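# Set gear and two bearing rings into matching holders

## Task

Place the gear and both bearing rings, lying flat, into the holders in the row closest to the robot, each one going into the holder shaped for it, and then release them all.

## Robot and tools

Robot: two arms, left_arm and right_arm, each ending in a two-finger parallel gripper. Bases in the scene frame: left_arm at (+0.042, +0.350, 0) m with quat_wxyz (+0.999, 0, 0, -0.048); right_arm at (+0.010, -0.277, 0) m with quat_wxyz (+0.996, 0, 0, -0.090). The names are labels only and do not mean sides of an image.

Scene frame: origin on the table top midway between the arms, +z up, +x out over the table, left_arm on the +y side. Result state lines read 'left_arm: ... | right_arm: ...' and give each gripper's end_effector_position (metres) and end_effector_quat_wxyz in this frame. The position is the point between the finger pads, roughly 1 cm back from the tips; it can be misreported, more so at long reach. Gripper axes: fingers point along its own +z, and they close and open along its y.

Command row (used by both execute_actions and move): 14 numbers, each in [-1, 1], one flat list covering both arms: dx, dy, dz, rx, ry, rz, opening for left_arm, then the same seven for right_arm. Always send all 14 even when one arm is idle. The first six are an offset, not a pose, expressed in that gripper's own axes and measured from the gripper's pose in the most recent result that showed it (before any such result in the scene, and for second or later calls within one reply, from where the robot is when the action begins). Scale: 1.0 equals 0.6 m of travel or 180 degrees of turn; rx, ry, rz form a single rotation vector. Opening is absolute, not an offset: +1 fully open (0.094 m), -1 closed. Zero offsets do not mean 'stay': they pull the arm back to the reference pose. Arms usually settle a centimetre or more low; to hold one steady, give it the offset back to its wanted pose in the first call of a reply, zeros in later calls, and aim slightly higher if it still sags.

execute_actions: argument actions is a list holding one item or none, plus optional pictures (boolean). Empty list = just report state (with pictures). An action item {"rows": [...], "steps": n} uses 1 to 15 rows, n from 7 to 15 control steps of 1/30 s (default 15); one row per step, the last row repeating. Every row counts from the same reference pose, not from the row before. A wait item {"steps": n} with n up to 300 sends nothing and counts from the previous result, including your reply time. Pictures come only with an empty list or pictures: true. A refused call moves nothing.

move: target is one 14-number row as above (offsets from the last shown pose, opening absolute); speed in m/s from 0.002 to 0.5, default 0.25, turning capped at twice that in rad/s. Both grippers travel straight lines ending together, lasting 0.5 to 10 s; anything longer stops after 10 s short of target. Openings are sent at the start. Paths ignore obstacles and the other arm, and grippers lag, drift and can overshoot speed near full stretch. Faster moves and targets set deeper past a contact hit and press harder. The result adds a 'move:' line: the ending (done, off_target, moving, held, fault) and any limits (paced = pose clipped; held = a check blocked some steps, after which the arm may jump fast), and each gripper's distance from its target. Pictures are included.

wait: seconds from 0 to 10; sends nothing new. zoom_image: camera (cam_high, cam_low, cam_left_wrist, cam_right_wrist) and region [x0, y0, x1, y1] in pixels of that camera's 504x504 image, origin top-left, at most 504 by 504. read_manual: only returns licence texts. finished_scene: pass the current scene number; irreversible, grades the goal, which must still hold afterwards.

Control details: each step the commanded pose is clipped to within 70 mm and 16 degrees of the measured pose, then damped inverse kinematics follows it, favouring position over orientation. The last 7 steps of an action are held back and run while you write; after an action the arm continues only to its last clipped pose, so large moves need several calls. 'Hand target' lines (present when nothing is held back) show where each gripper is being driven. 'pose unreachable' and HELD mark steps the clearance check altered or blocked. FAULT lines mean an arm stopped.

Gripping: grip_measured is the finger opening on the command scale (the last Joint positions value gives it in metres); each gripper may read up to about 1 mm off. To hold a part, command about 0.03 below grip_measured; smaller gaps grip more lightly. Pad force tops out near 50 to 62 N, less on very thin parts, with a brief spike on contact.

Joint ranges (rad): waist -2.618 to 3.054, shoulder 0 to 3.142, elbow 0 to 3.142, wrist pitch -1.571 to 1.571, wrist yaw -1.571 to 1.571, wrist roll -2.094 to 2.094. Each wrist camera sits on a mount near the gripper and can collide.

Heat: holding loads warms motors; MOTOR HOT appears at 75 °C, 90 °C stops that arm for 10 s, 100 °C makes it drop everything and fall.

Avoid: knocking or placing anything off the table, dropping or slipping parts, slamming or hard pushes, and any hard contact between the two arms. Parts may be tugged or pushed briefly by outside disturbances. Cameras: cam_high, cam_low, and the two wrist cameras, with calibration given per scene.

Each tool is called after "Call:" as name(argument=value, ...), one argument or row to a line, values as JSON.

## Session

Call:
execute_actions(
  actions=[],
)

Scene clock: 0.00 s of 6300.00 s.
left_arm: end_effector_position=(+0.2633, -0.1665, +0.3598) grip_measured=+1.000 end_effector_quat_wxyz=(+0.701, +0.553, +0.421, -0.160) | right_arm: end_effector_position=(+0.5815, -0.5245, +0.1703) grip_measured=+1.000 end_effector_quat_wxyz=(+0.578, +0.733, +0.354, -0.054)
Joint positions: left_arm=[-1.084  1.732  1.382  0.383 -0.034  0.697  0.094] | right_arm=[ 0.007  2.385  2.017 -0.229  0.954  1.534  0.094]
Joint velocities: left_arm=[-0.007  0.007 -0.002 -0.007 -0.007  0.022  0.   ] | right_arm=[ 0.007 -0.012  0.002  0.081  0.095 -0.051  0.   ]
Motor temperatures (°C, as the motors report them): left_arm=[28 25 26 27 28 28] | right_arm=[26 26 26 27 24 27]
Hand target (left_arm): +0.263, -0.165, +0.367; +0.704, +0.548, +0.421, -0.164
Hand target (right_arm): +0.580, -0.526, +0.188; +0.588, +0.731, +0.343, -0.050

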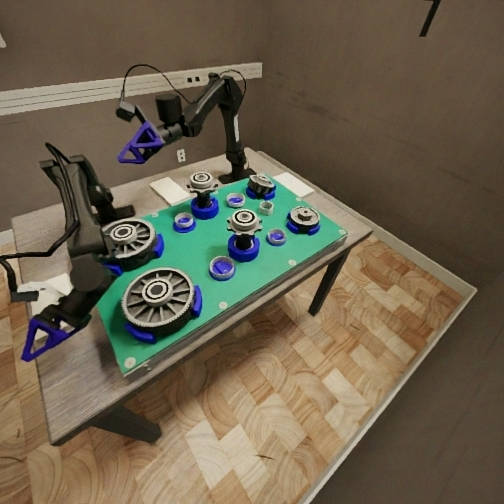

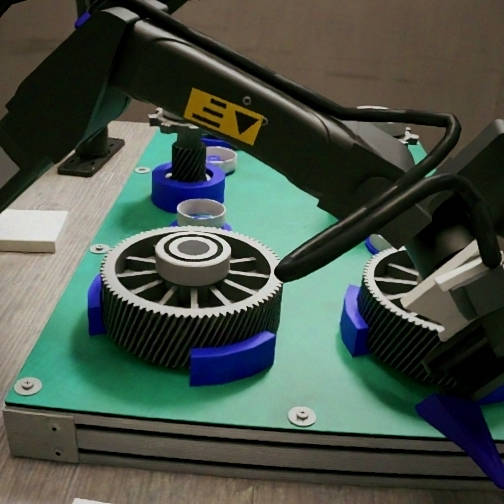

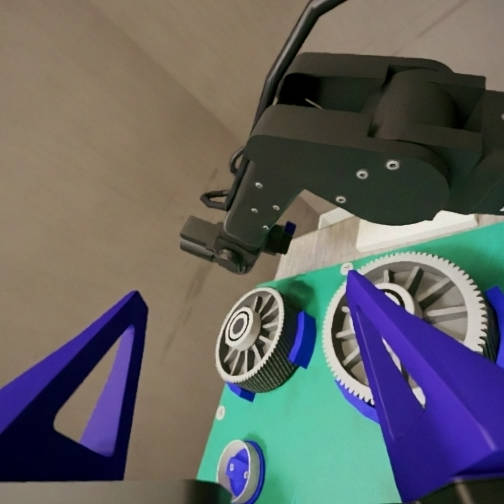

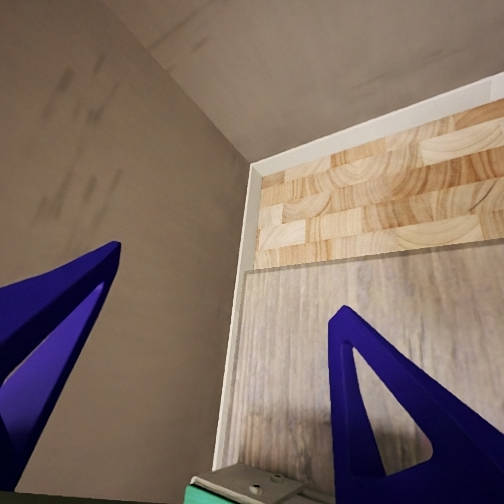

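Call:
zoom_image(
  camera="cam_high",
  region=[90, 150, 350, 350],
)

Call:
zoom_image(
  camera="cam_high",
  region=[0, 180, 200, 380],
)

Region (90, 150, 350, 350) of cam_high's 504x504 image, scaled by 1.938, with more detail than that image has; it fills the top 388 rows of this view, and the rest is white.

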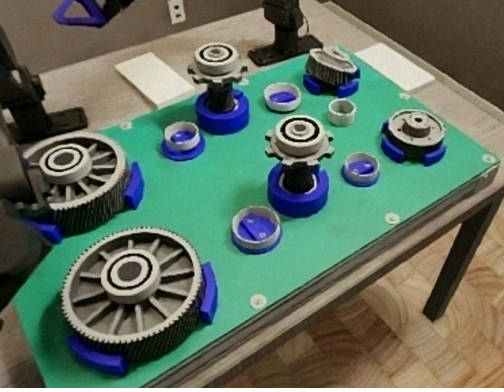

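Region (0, 180, 200, 380) of cam_high's 504x504 image, scaled by 2.520, with more detail than that image has.

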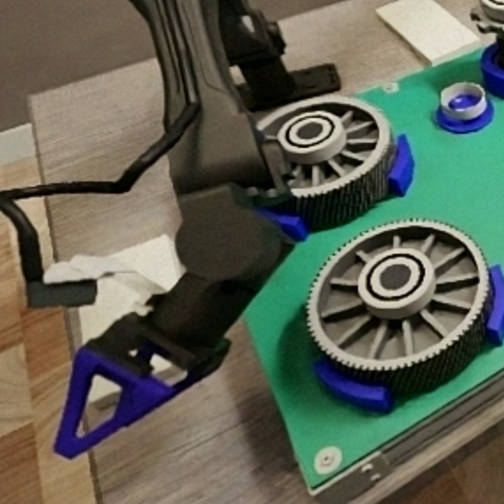

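Call:
move(
  target=[0.231,0.105,-0.669,-0.128,0.559,-0.441,1,0,0,0,0,0,0,1],
  speed=0.35,
)

Call:
move(
  target=[0,0,0,0,0,0,1,-0.347,-0.173,-0.577,-0.044,0.476,-0.603,1],
  speed=0.35,
)

Scene clock: 4.93 s of 6300.00 s.
left_arm: end_effector_position=(+0.2290, +0.2500, +0.2760) grip_measured=+1.000 end_effector_quat_wxyz=(+0.166, +0.004, +0.983, -0.084) | right_arm: end_effector_position=(+0.5826, -0.5239, +0.1697) grip_measured=+1.000 end_effector_quat_wxyz=(+0.577, +0.733, +0.356, -0.051)
Joint positions: left_arm=[-0.411  1.164  1.543 -1.576 -0.014 -0.497  0.094] | right_arm=[ 0.007  2.385  2.017 -0.229  0.946  1.534  0.094]
Joint velocities: left_arm=[ 0.007 -0.012  0.002  0.037 -0.022 -0.051  0.   ] | right_arm=[-0.002  0.002 -0.007  0.007 -0.037 -0.007  0.   ]
Motor temperatures (°C, as the motors report them): left_arm=[28 26 27 28 28 28] | right_arm=[26 30 27 28 24 27]
Hand target (left_arm): +0.224, +0.254, +0.274; +0.163, +0.005, +0.983, -0.084
Hand target (right_arm): +0.582, -0.524, +0.170; +0.578, +0.733, +0.354, -0.054
Off the commanded pose (left_arm): 0.008 m, 21 deg; orientation clipped at the last step of the last action.
Off the commanded pose (right_arm): 0.001 m, 0 deg.
joint sent to its limit (left arm) — the command would take joint 4 (wrist pitch) past its lower limit, so that joint was sent only as far as its limit.
Kept back: nothing.
move: off_target (left_arm); limits=paced
camera_calibration (this result's frames):
cam_left_wrist: T_world_to_cam=[[-0.148215, -0.981945, 0.11754, 0.24111], [-0.915315, 0.18121, 0.359669, 0.0864647], [-0.374474, -0.0542777, -0.925647, 0.475094], [0, 0, 0, 1]] pos_world=[0.292789, 0.246875, 0.380331]
cam_right_wrist: T_world_to_cam=[[-0.823617, -0.0845726, -0.560805, 0.522265], [0.157075, 0.916123, -0.368843, 0.472256], [0.54496, -0.391874, -0.741251, -0.288181], [0, 0, 0, 1]] pos_world=[0.513014, -0.501406, 0.253463]

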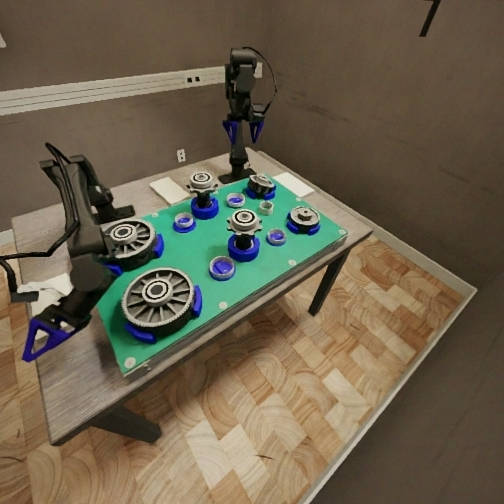

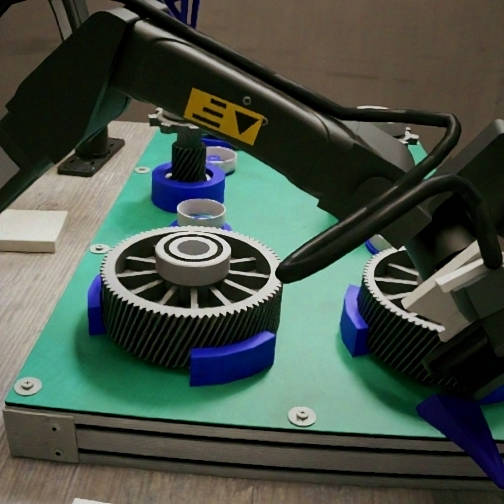

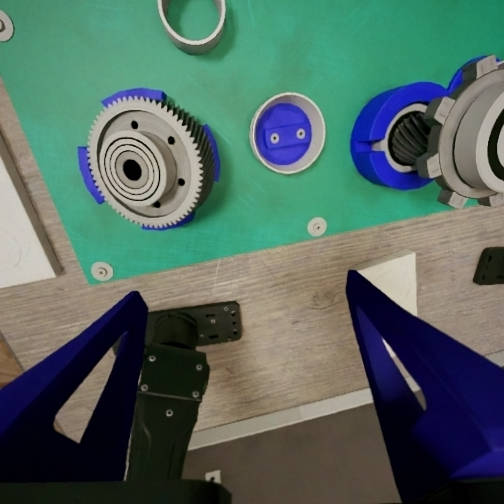

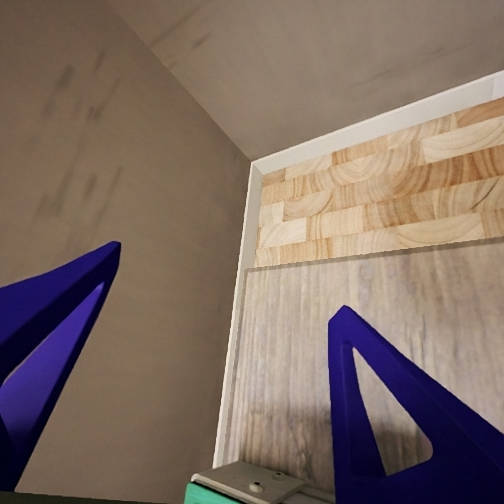

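Scene clock: 9.07 s of 6300.00 s.
left_arm: end_effector_position=(+0.2290, +0.2499, +0.2760) grip_measured=+1.000 end_effector_quat_wxyz=(+0.166, +0.004, +0.983, -0.084) | right_arm: end_effector_position=(+0.2567, -0.3121, +0.3027) grip_measured=+1.000 end_effector_quat_wxyz=(+0.210, +0.013, +0.977, -0.029)
Joint positions: left_arm=[-0.411  1.164  1.543 -1.576 -0.013 -0.497  0.094] | right_arm=[ 0.041  1.294  1.722 -1.571  0.005 -0.114  0.094]
Joint velocities: left_arm=[-0.002 -0.022  0.017 -0.007 -0.022  0.051  0.   ] | right_arm=[-0.022 -0.007  0.012  0.022  0.022 -0.037  0.   ]
Motor temperatures (°C, as the motors report them): left_arm=[28 26 27 28 28 28] | right_arm=[26 31 27 28 24 27]
Hand target (left_arm): +0.229, +0.250, +0.276; +0.166, +0.004, +0.983, -0.084
Hand target (right_arm): +0.252, -0.309, +0.305; +0.216, +0.004, +0.976, -0.029
Off the commanded pose (left_arm): 0.000 m, 0 deg.
Off the commanded pose (right_arm): 0.008 m, 25 deg; orientation clipped at the last step of the last action.
joint sent to its limit (right arm) — the command would take joint 4 (wrist pitch) past its lower limit, so that joint was sent only as far as its limit.
Kept back: nothing.
move: off_target (right_arm); limits=paced
camera_calibration (this result's frames):
cam_left_wrist: T_world_to_cam=[[-0.148687, -0.98185, 0.117739, 0.241076], [-0.915186, 0.18173, 0.359735, 0.0862682], [-0.374602, -0.054265, -0.925596, 0.47509], [0, 0, 0, 1]] pos_world=[0.292766, 0.246804, 0.380324]
cam_right_wrist: T_world_to_cam=[[0.301326, -0.92782, 0.219895, -0.441875], [-0.926943, -0.230962, 0.29569, 0.0976049], [-0.22356, -0.292929, -0.929631, 0.356141], [0, 0, 0, 1]] pos_world=[0.303241, -0.283114, 0.399385]

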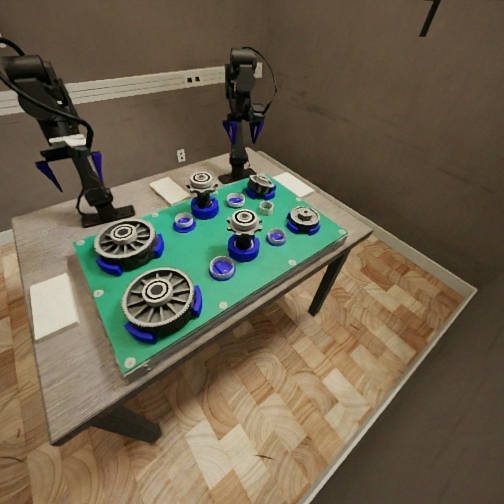

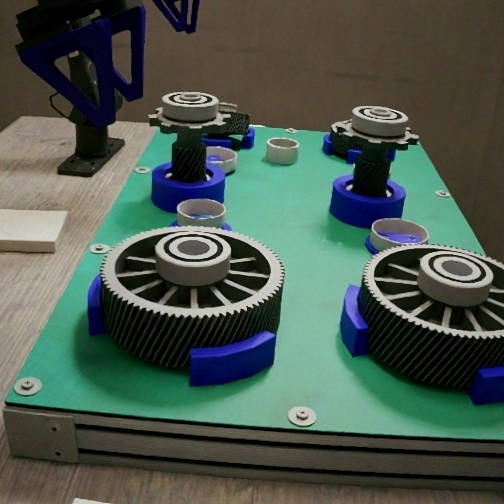

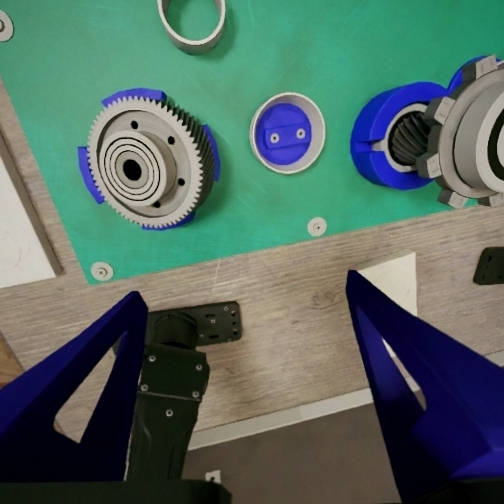

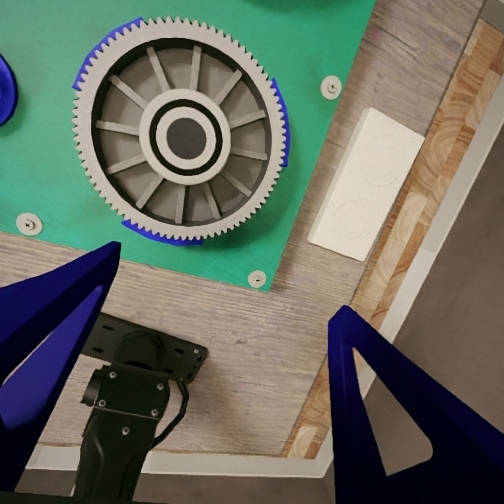

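Call:
move(
  target=[-0.023,-0.077,0.147,-0.054,0.107,-0.003,1,0.053,0.358,0.138,-0.019,0.135,-0.008,1],
)

Scene clock: 11.50 s of 6300.00 s.
left_arm: end_effector_position=(+0.2683, +0.1942, +0.2001) grip_measured=+1.000 end_effector_quat_wxyz=(+0.008, +0.002, +1.000, -0.004) | right_arm: end_effector_position=(+0.2651, -0.1037, +0.1917) grip_measured=+1.000 end_effector_quat_wxyz=(+0.002, -0.004, +1.000, +0.000)
Joint positions: left_arm=[-0.513  1.596  1.62  -1.577 -0.003 -0.605  0.094] | right_arm=[ 0.777  1.735  1.739 -1.571  0.002  0.589  0.094]
Joint velocities: left_arm=[-0.012 -0.017 -0.022 -0.007 -0.081 -0.066  0.   ] | right_arm=[ 0.002 -0.002  0.007  0.007  0.007  0.037  0.   ]
Motor temperatures (°C, as the motors report them): left_arm=[28 26 28 28 28 28] | right_arm=[26 30 28 28 24 27]
Hand target (left_arm): +0.269, +0.190, +0.209; +0.019, +0.001, +1.000, -0.014
Hand target (right_arm): +0.268, -0.100, +0.202; +0.017, +0.000, +1.000, +0.012
Off the commanded pose (left_arm): 0.007 m, 1 deg.
Off the commanded pose (right_arm): 0.012 m, 1 deg.
joint sent to its limit (left arm) — the command would take joint 4 (wrist pitch) past its lower limit, so that joint was sent only as far as its limit.
joint sent to its limit (right arm) — the command would take joint 4 (wrist pitch) past its lower limit, so that joint was sent only as far as its limit.
Kept back: nothing.
move: off_target (right_arm)
camera_calibration (this result's frames):
cam_left_wrist: T_world_to_cam=[[-0.125225, -0.992128, 0.000845288, 0.220299], [-0.754196, 0.0957474, 0.649631, 0.0752085], [-0.644598, 0.0807128, -0.760249, 0.429667], [0, 0, 0, 1]] pos_world=[0.361272, 0.176684, 0.27761]
cam_right_wrist: T_world_to_cam=[[0.384242, -0.923028, 0.0194361, -0.209727], [-0.720656, -0.286706, 0.631233, 0.0615443], [-0.577073, -0.256553, -0.77535, 0.383851], [0, 0, 0, 1]] pos_world=[0.346448, -0.0774602, 0.262847]

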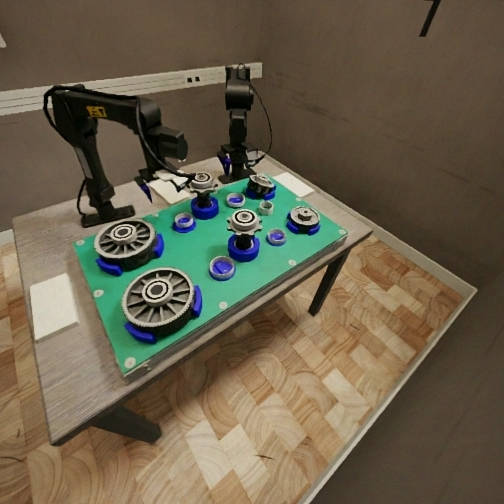

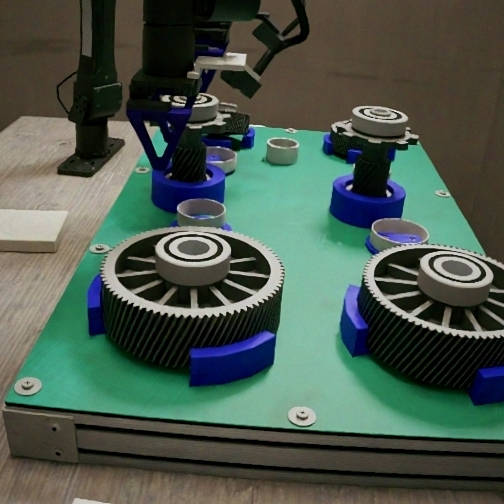

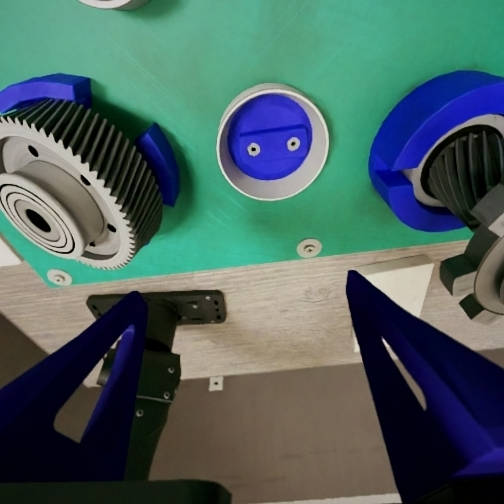

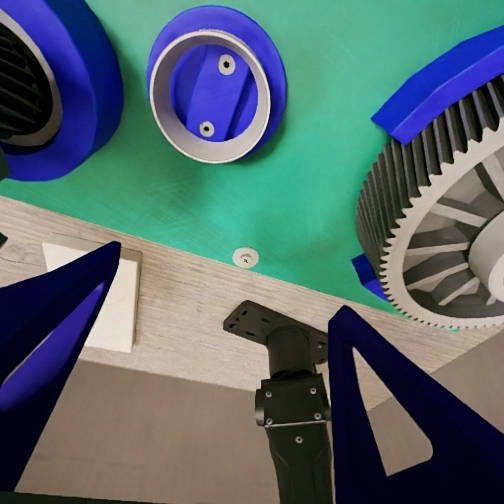

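Call:
move(
  target=[-0.041,-0.033,0.0,0,0,-0.42,1,-0.075,0.048,-0.01,0,0,0.42,1],
)

Call:
move(
  target=[0,0,0.13,0,0,0,1,0,0,0.12,0,0,0,1],
  speed=0.1,
)

Scene clock: 16.17 s of 6300.00 s.
left_arm: end_effector_position=(+0.2903, +0.1778, +0.1974) grip_measured=+1.000 end_effector_quat_wxyz=(+0.002, -0.610, +0.793, -0.008) | right_arm: end_effector_position=(+0.3037, -0.0765, +0.1914) grip_measured=+1.000 end_effector_quat_wxyz=(+0.006, +0.606, +0.796, +0.020)
Joint positions: left_arm=[-0.513  1.702  1.724 -1.578  0.002 -1.919  0.094] | right_arm=[ 0.777  1.892  1.936 -1.572 -0.002  1.898  0.094]
Joint velocities: left_arm=[ 0.007 -0.002  0.007  0.007  0.051 -0.051  0.   ] | right_arm=[-0.027  0.017 -0.012  0.051  0.066  0.066  0.   ]
Motor temperatures (°C, as the motors report them): left_arm=[28 27 29 28 28 28] | right_arm=[26 30 28 28 24 27]
Hand target (left_arm): +0.293, +0.175, +0.201; +0.005, -0.612, +0.791, -0.012
Hand target (right_arm): +0.309, -0.075, +0.197; +0.011, +0.610, +0.792, +0.030
Off the commanded pose (left_arm): 0.005 m, 0 deg.
Off the commanded pose (right_arm): 0.009 m, 2 deg.
joint sent to its limit (left arm) — the command would take joint 4 (wrist pitch) past its lower limit, so that joint was sent only as far as its limit.
joint sent to its limit (right arm) — the command would take joint 4 (wrist pitch) past its lower limit, so that joint was sent only as far as its limit.
Kept back: nothing.
move: done
camera_calibration (this result's frames):
cam_left_wrist: T_world_to_cam=[[0.927787, -0.372971, 0.0102505, -0.210906], [-0.284336, -0.688981, 0.666677, 0.0948683], [-0.241588, -0.621448, -0.745277, 0.44806], [0, 0, 0, 1]] pos_world=[0.330897, 0.265147, 0.272844]
cam_right_wrist: T_world_to_cam=[[-0.791876, -0.610219, -0.0237738, 0.189902], [-0.483692, 0.602967, 0.634408, 0.0928225], [-0.372793, 0.513872, -0.772633, 0.409234], [0, 0, 0, 1]] pos_world=[0.347836, -0.150381, 0.261815]

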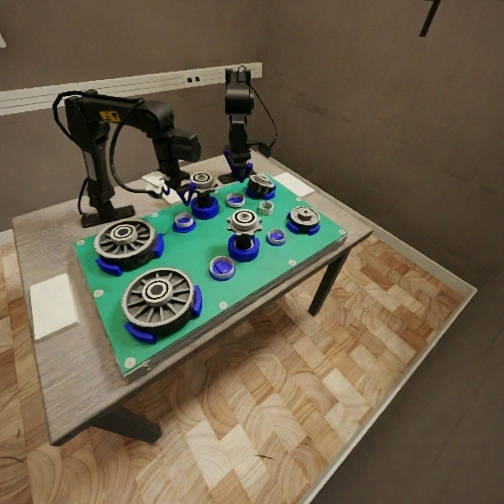

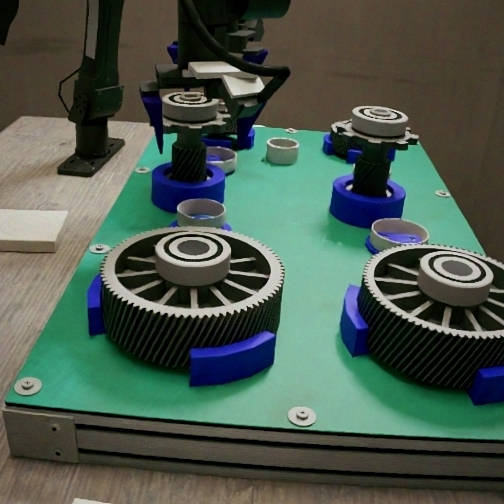

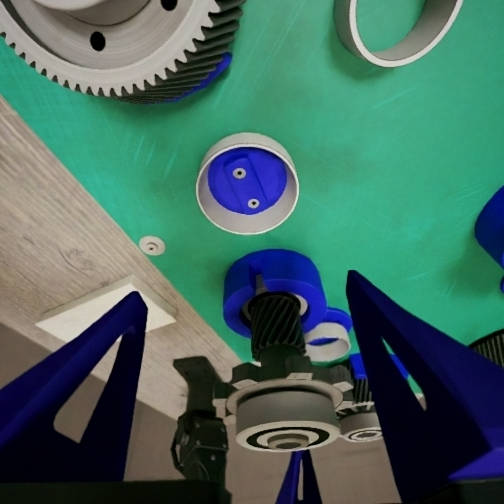

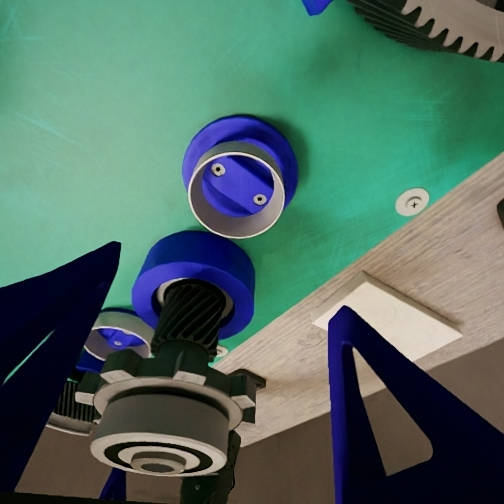

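Scene clock: 17.53 s of 6300.00 s.
left_arm: end_effector_position=(+0.2934, +0.1752, +0.1167) grip_measured=+1.000 end_effector_quat_wxyz=(-0.002, -0.610, +0.793, -0.000) | right_arm: end_effector_position=(+0.3059, -0.0742, +0.1118) grip_measured=+1.000 end_effector_quat_wxyz=(-0.001, +0.606, +0.796, +0.008)
Joint positions: left_arm=[-0.513  1.701  1.4   -1.27   0.004 -1.92   0.094] | right_arm=[ 0.777  1.892  1.617 -1.281 -0.006  1.898  0.094]
Joint velocities: left_arm=[ 0.002 -0.017 -0.022  0.066  0.007  0.022  0.   ] | right_arm=[-0.022  0.002  0.002 -0.007 -0.066  0.037  0.   ]
Motor temperatures (°C, as the motors report them): left_arm=[28 27 29 28 28 28] | right_arm=[26 30 28 28 24 27]
Hand target (left_arm): +0.292, +0.176, +0.119; +0.002, -0.610, +0.793, -0.008
Hand target (right_arm): +0.306, -0.074, +0.120; +0.006, +0.606, +0.796, +0.020
Off the commanded pose (left_arm): 0.004 m, 1 deg.
Off the commanded pose (right_arm): 0.008 m, 2 deg.
Kept back: nothing.
move: done
camera_calibration (this result's frames):
cam_left_wrist: T_world_to_cam=[[0.927954, -0.372649, -0.00587798, -0.212116], [-0.274453, -0.693931, 0.665684, 0.145834], [-0.252145, -0.616111, -0.746211, 0.38927], [0, 0, 0, 1]] pos_world=[0.335011, 0.261987, 0.192151]
cam_right_wrist: T_world_to_cam=[[-0.792064, -0.610429, 0.00340992, 0.188139], [-0.467924, 0.610725, 0.638797, 0.138294], [-0.392023, 0.504373, -0.769367, 0.352121], [0, 0, 0, 1]] pos_world=[0.351769, -0.147215, 0.181927]

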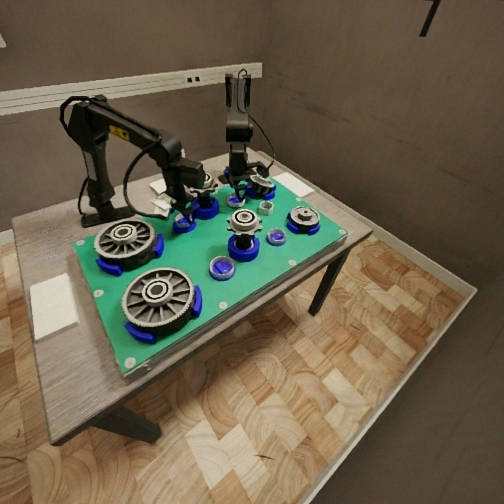

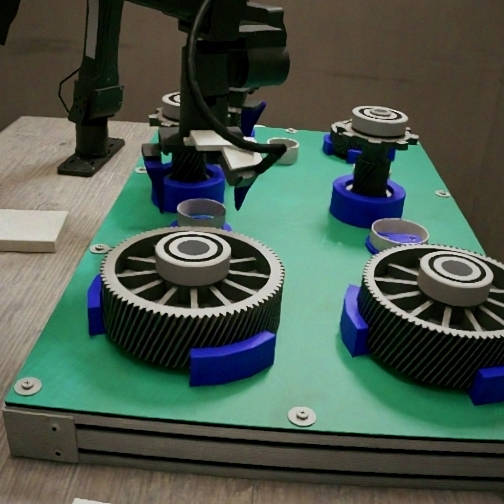

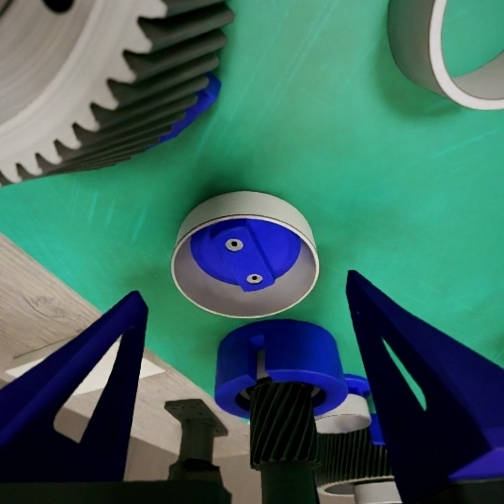

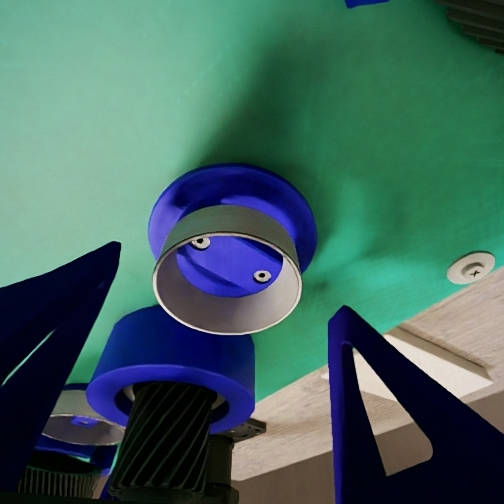

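Call:
move(
  target=[0.004,0,0.055,0,0,0,1,0,0,0.04,0,0,0,1],
  speed=0.06,
)

Scene clock: 18.83 s of 6300.00 s.
left_arm: end_effector_position=(+0.2959, +0.1730, +0.0890) grip_measured=+1.000 end_effector_quat_wxyz=(-0.001, -0.610, +0.793, -0.006) | right_arm: end_effector_position=(+0.3061, -0.0733, +0.0922) grip_measured=+1.000 end_effector_quat_wxyz=(-0.001, +0.606, +0.796, +0.012)
Joint positions: left_arm=[-0.513  1.715  1.306 -1.151  0.006 -1.92   0.094] | right_arm=[ 0.777  1.892  1.539 -1.194 -0.01   1.898  0.094]
Joint velocities: left_arm=[-0.002  0.012  0.007  0.022 -0.007  0.037  0.   ] | right_arm=[-0.007 -0.002 -0.007 -0.037 -0.051  0.022  0.   ]
Motor temperatures (°C, as the motors report them): left_arm=[28 27 28 28 28 28] | right_arm=[26 30 28 28 24 27]
Hand target (left_arm): +0.293, +0.172, +0.084; -0.002, -0.610, +0.793, -0.000
Hand target (right_arm): +0.306, -0.074, +0.088; -0.001, +0.606, +0.796, +0.008
Off the commanded pose (left_arm): 0.006 m, 1 deg.
Off the commanded pose (right_arm): 0.004 m, 1 deg.
Kept back: nothing.
move: done
camera_calibration (this result's frames):
cam_left_wrist: T_world_to_cam=[[0.927956, -0.372664, 0.00447382, -0.216338], [-0.27979, -0.688664, 0.668924, 0.163858], [-0.246203, -0.621983, -0.743318, 0.36688], [0, 0, 0, 1]] pos_world=[0.336925, 0.260415, 0.164068]
cam_right_wrist: T_world_to_cam=[[-0.792019, -0.610471, -0.00555538, 0.189766], [-0.471376, 0.605725, 0.641017, 0.150876], [-0.387957, 0.510316, -0.767507, 0.335684], [0, 0, 0, 1]] pos_world=[0.351648, -0.146848, 0.16198]

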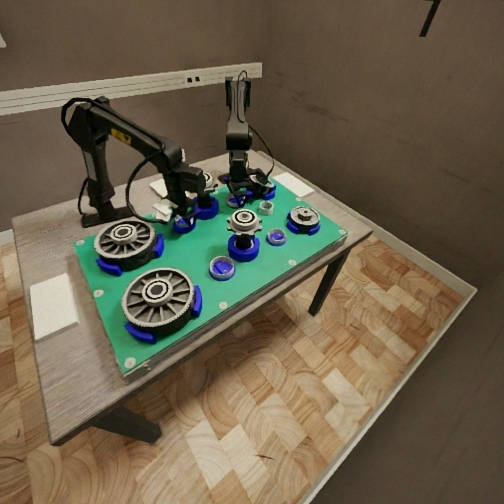

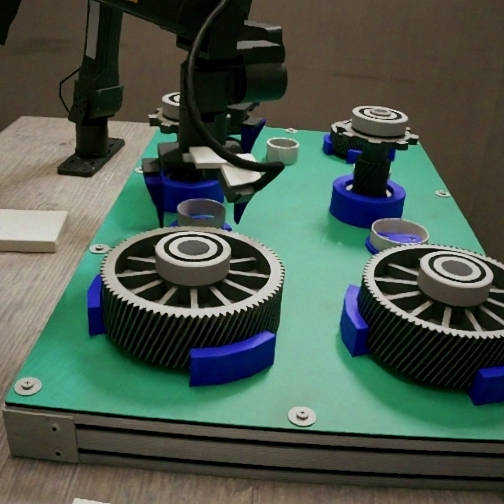

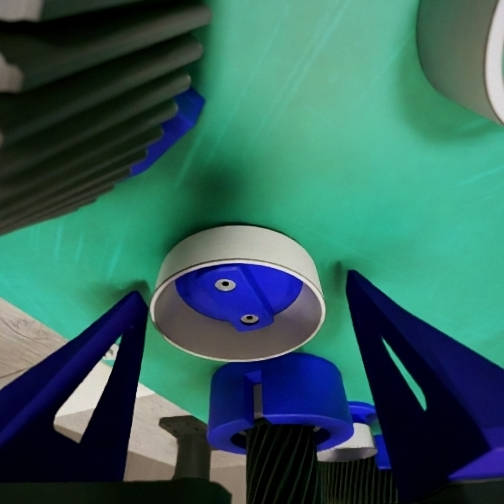

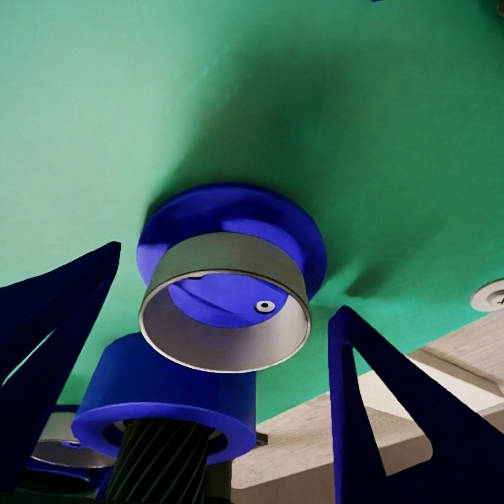

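Call:
move(
  target=[0.012,0.006,0.03,0,0,0,1,0.012,0.003,0.022,0,0,0,1],
  speed=0.04,
)

Scene clock: 19.97 s of 6300.00 s.
left_arm: end_effector_position=(+0.2944, +0.1671, +0.0783) grip_measured=+1.000 end_effector_quat_wxyz=(+0.000, -0.609, +0.793, -0.015) | right_arm: end_effector_position=(+0.3072, -0.0672, +0.0810) grip_measured=+1.000 end_effector_quat_wxyz=(-0.002, +0.606, +0.795, +0.014)
Joint positions: left_arm=[-0.53   1.715  1.262 -1.09   0.008 -1.936  0.094] | right_arm=[ 0.788  1.913  1.522 -1.155 -0.013  1.909  0.094]
Joint velocities: left_arm=[ 0.007 -0.002  0.007  0.066 -0.081 -0.081  0.   ] | right_arm=[ 0.002  0.007 -0.007 -0.022  0.007 -0.022  0.   ]
Motor temperatures (°C, as the motors report them): left_arm=[28 27 28 28 28 28] | right_arm=[26 30 28 28 24 27]
Hand target (left_arm): +0.291, +0.167, +0.071; -0.001, -0.610, +0.793, -0.006
Hand target (right_arm): +0.306, -0.066, +0.079; -0.001, +0.606, +0.796, +0.013
Off the commanded pose (left_arm): 0.008 m, 1 deg.
Off the commanded pose (right_arm): 0.003 m, 0 deg.
Kept back: nothing.
move: done
camera_calibration (this result's frames):
cam_left_wrist: T_world_to_cam=[[0.927498, -0.373262, 0.02054, -0.218116], [-0.288811, -0.680597, 0.673332, 0.167499], [-0.23735, -0.630447, -0.739055, 0.353383], [0, 0, 0, 1]] pos_world=[0.334553, 0.255374, 0.152867]
cam_right_wrist: T_world_to_cam=[[-0.792438, -0.60991, -0.00715266, 0.19458], [-0.470359, 0.603573, 0.643787, 0.154103], [-0.388335, 0.513526, -0.765171, 0.324548], [0, 0, 0, 1]] pos_world=[0.35271, -0.141, 0.150517]

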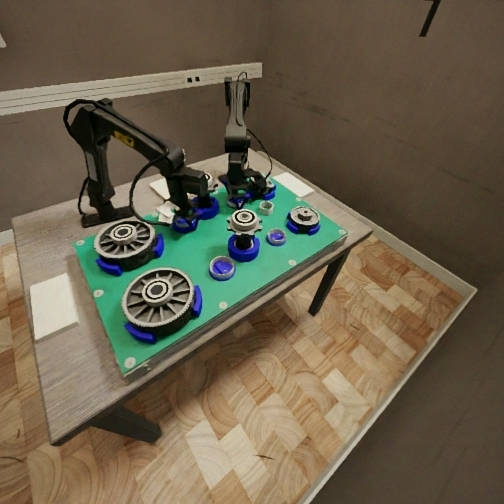

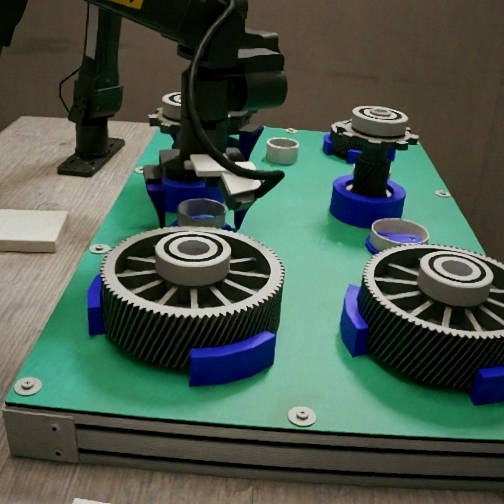

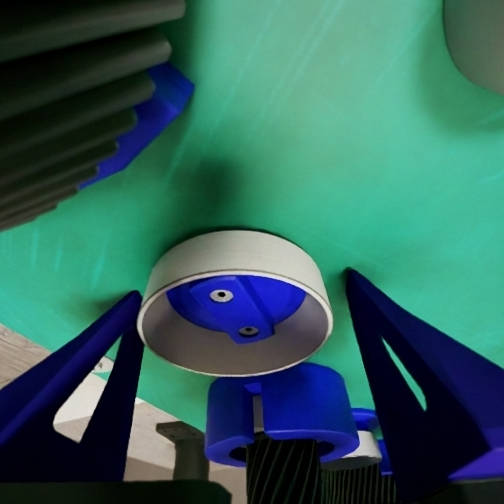

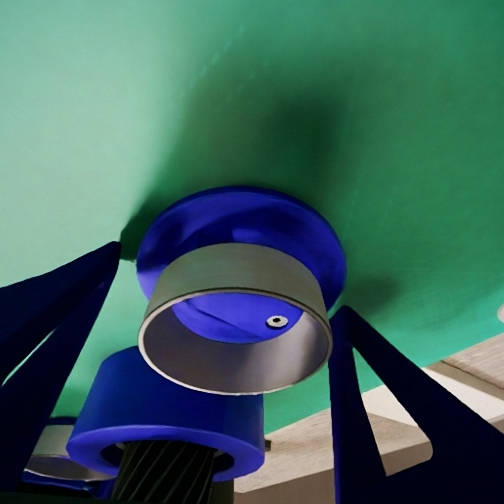

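Call:
move(
  target=[0,0.008,0.005,0,0,0,1,0,-0.004,-0.012,0,0,0,1],
  speed=0.04,
)

Call:
move(
  target=[0,0,0,0,0,0,0.5,0,0,0,0,0,0,0.25],
)

Scene clock: 20.90 s of 6300.00 s.
left_arm: end_effector_position=(+0.2943, +0.1670, +0.0781) grip_measured=+1.000 end_effector_quat_wxyz=(+0.000, -0.609, +0.793, -0.016) | right_arm: end_effector_position=(+0.3050, -0.0679, +0.0810) grip_measured=+1.000 end_effector_quat_wxyz=(-0.005, +0.606, +0.795, +0.010)
Joint positions: left_arm=[-0.53   1.713  1.259 -1.086  0.009 -1.936  0.094] | right_arm=[ 0.788  1.913  1.522 -1.164 -0.016  1.909  0.094]
Joint velocities: left_arm=[ 0.012  0.022 -0.007  0.022  0.022  0.051  0.   ] | right_arm=[-0.017 -0.007  0.007  0.037 -0.022  0.007  0.   ]
Motor temperatures (°C, as the motors report them): left_arm=[28 27 28 28 28 28] | right_arm=[26 31 28 28 24 27]
Hand target (left_arm): +0.290, +0.168, +0.075; +0.000, -0.609, +0.793, -0.014
Hand target (right_arm): +0.305, -0.068, +0.088; -0.003, +0.606, +0.795, +0.014
Off the commanded pose (left_arm): 0.006 m, 0 deg.
Off the commanded pose (right_arm): 0.007 m, 1 deg.
Kept back: nothing.
move: done
camera_calibration (this result's frames):
cam_left_wrist: T_world_to_cam=[[0.927453, -0.373239, 0.0228561, -0.218239], [-0.289841, -0.678908, 0.674593, 0.167392], [-0.236267, -0.632278, -0.737836, 0.353012], [0, 0, 0, 1]] pos_world=[0.334329, 0.25539, 0.152531]
cam_right_wrist: T_world_to_cam=[[-0.792655, -0.609669, 0.00144799, 0.191817], [-0.464251, 0.605127, 0.646756, 0.151567], [-0.395183, 0.511982, -0.762696, 0.325855], [0, 0, 0, 1]] pos_world=[0.351183, -0.141604, 0.150224]

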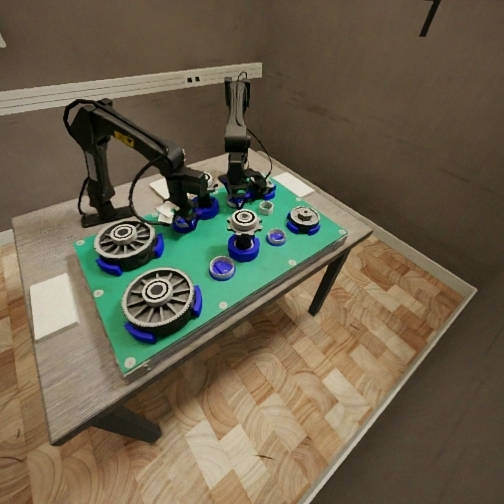

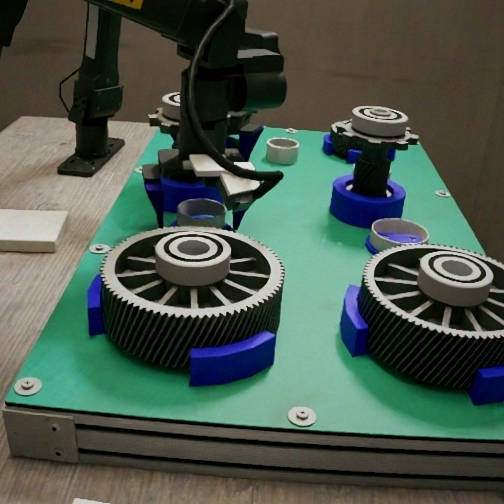

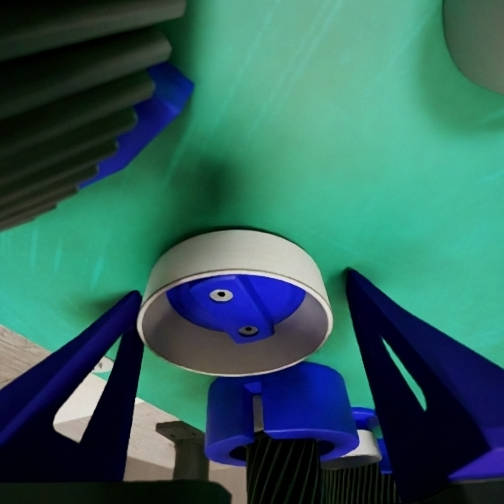

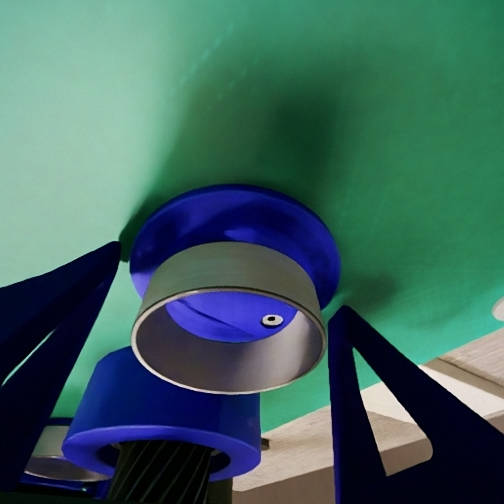

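Scene clock: 21.40 s of 6300.00 s.
left_arm: end_effector_position=(+0.2937, +0.1667, +0.0781) grip_measured=+0.569 end_effector_quat_wxyz=(-0.002, -0.609, +0.793, -0.016) | right_arm: end_effector_position=(+0.3066, -0.0673, +0.0805) grip_measured=+0.704 end_effector_quat_wxyz=(-0.003, +0.606, +0.795, +0.012)
Joint positions: left_arm=[-0.53   1.713  1.259 -1.087  0.012 -1.937  0.074] | right_arm=[ 0.788  1.914  1.522 -1.157 -0.014  1.909  0.08 ]
Joint velocities: left_arm=[ 0.002  0.002  0.002  0.081 -0.007  0.007 -0.001] | right_arm=[-0.002 -0.007  0.012  0.037  0.037 -0.007  0.001]
Motor temperatures (°C, as the motors report them): left_arm=[28 28 28 28 28 28] | right_arm=[26 31 28 28 24 27]
Hand target (left_arm): +0.294, +0.167, +0.078; +0.000, -0.609, +0.793, -0.016
Hand target (right_arm): +0.305, -0.068, +0.081; -0.005, +0.606, +0.795, +0.010
Off the commanded pose (left_arm): 0.001 m, 0 deg.
Off the commanded pose (right_arm): 0.002 m, 0 deg.
Kept back: nothing.
move: done
camera_calibration (this result's frames):
cam_left_wrist: T_world_to_cam=[[0.927621, -0.372931, 0.0210048, -0.217788], [-0.287804, -0.67777, 0.676607, 0.166103], [-0.238091, -0.63368, -0.736045, 0.353336], [0, 0, 0, 1]] pos_world=[0.333956, 0.255262, 0.152259]
cam_right_wrist: T_world_to_cam=[[-0.79244, -0.609936, -0.00416076, 0.193813], [-0.468339, 0.604077, 0.644786, 0.153579], [-0.390765, 0.512903, -0.764352, 0.32466], [0, 0, 0, 1]] pos_world=[0.352378, -0.141079, 0.149935]

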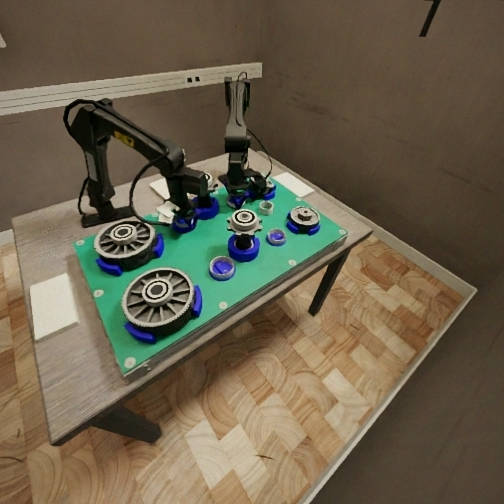

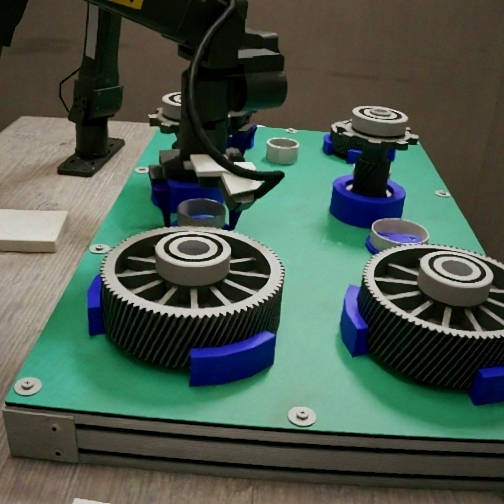

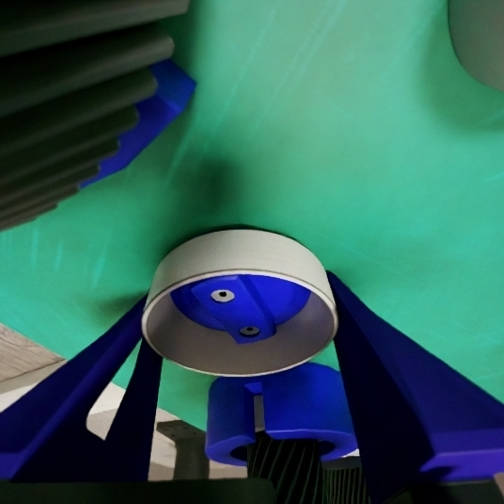

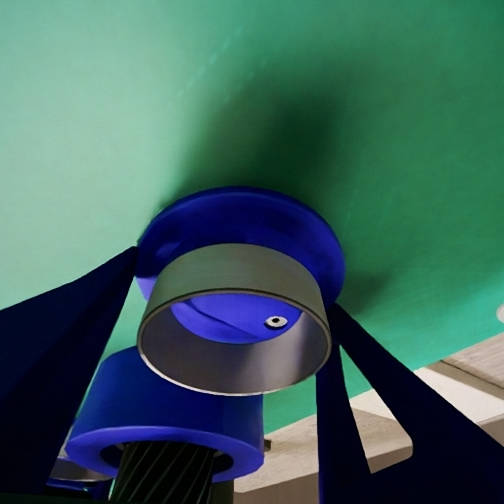

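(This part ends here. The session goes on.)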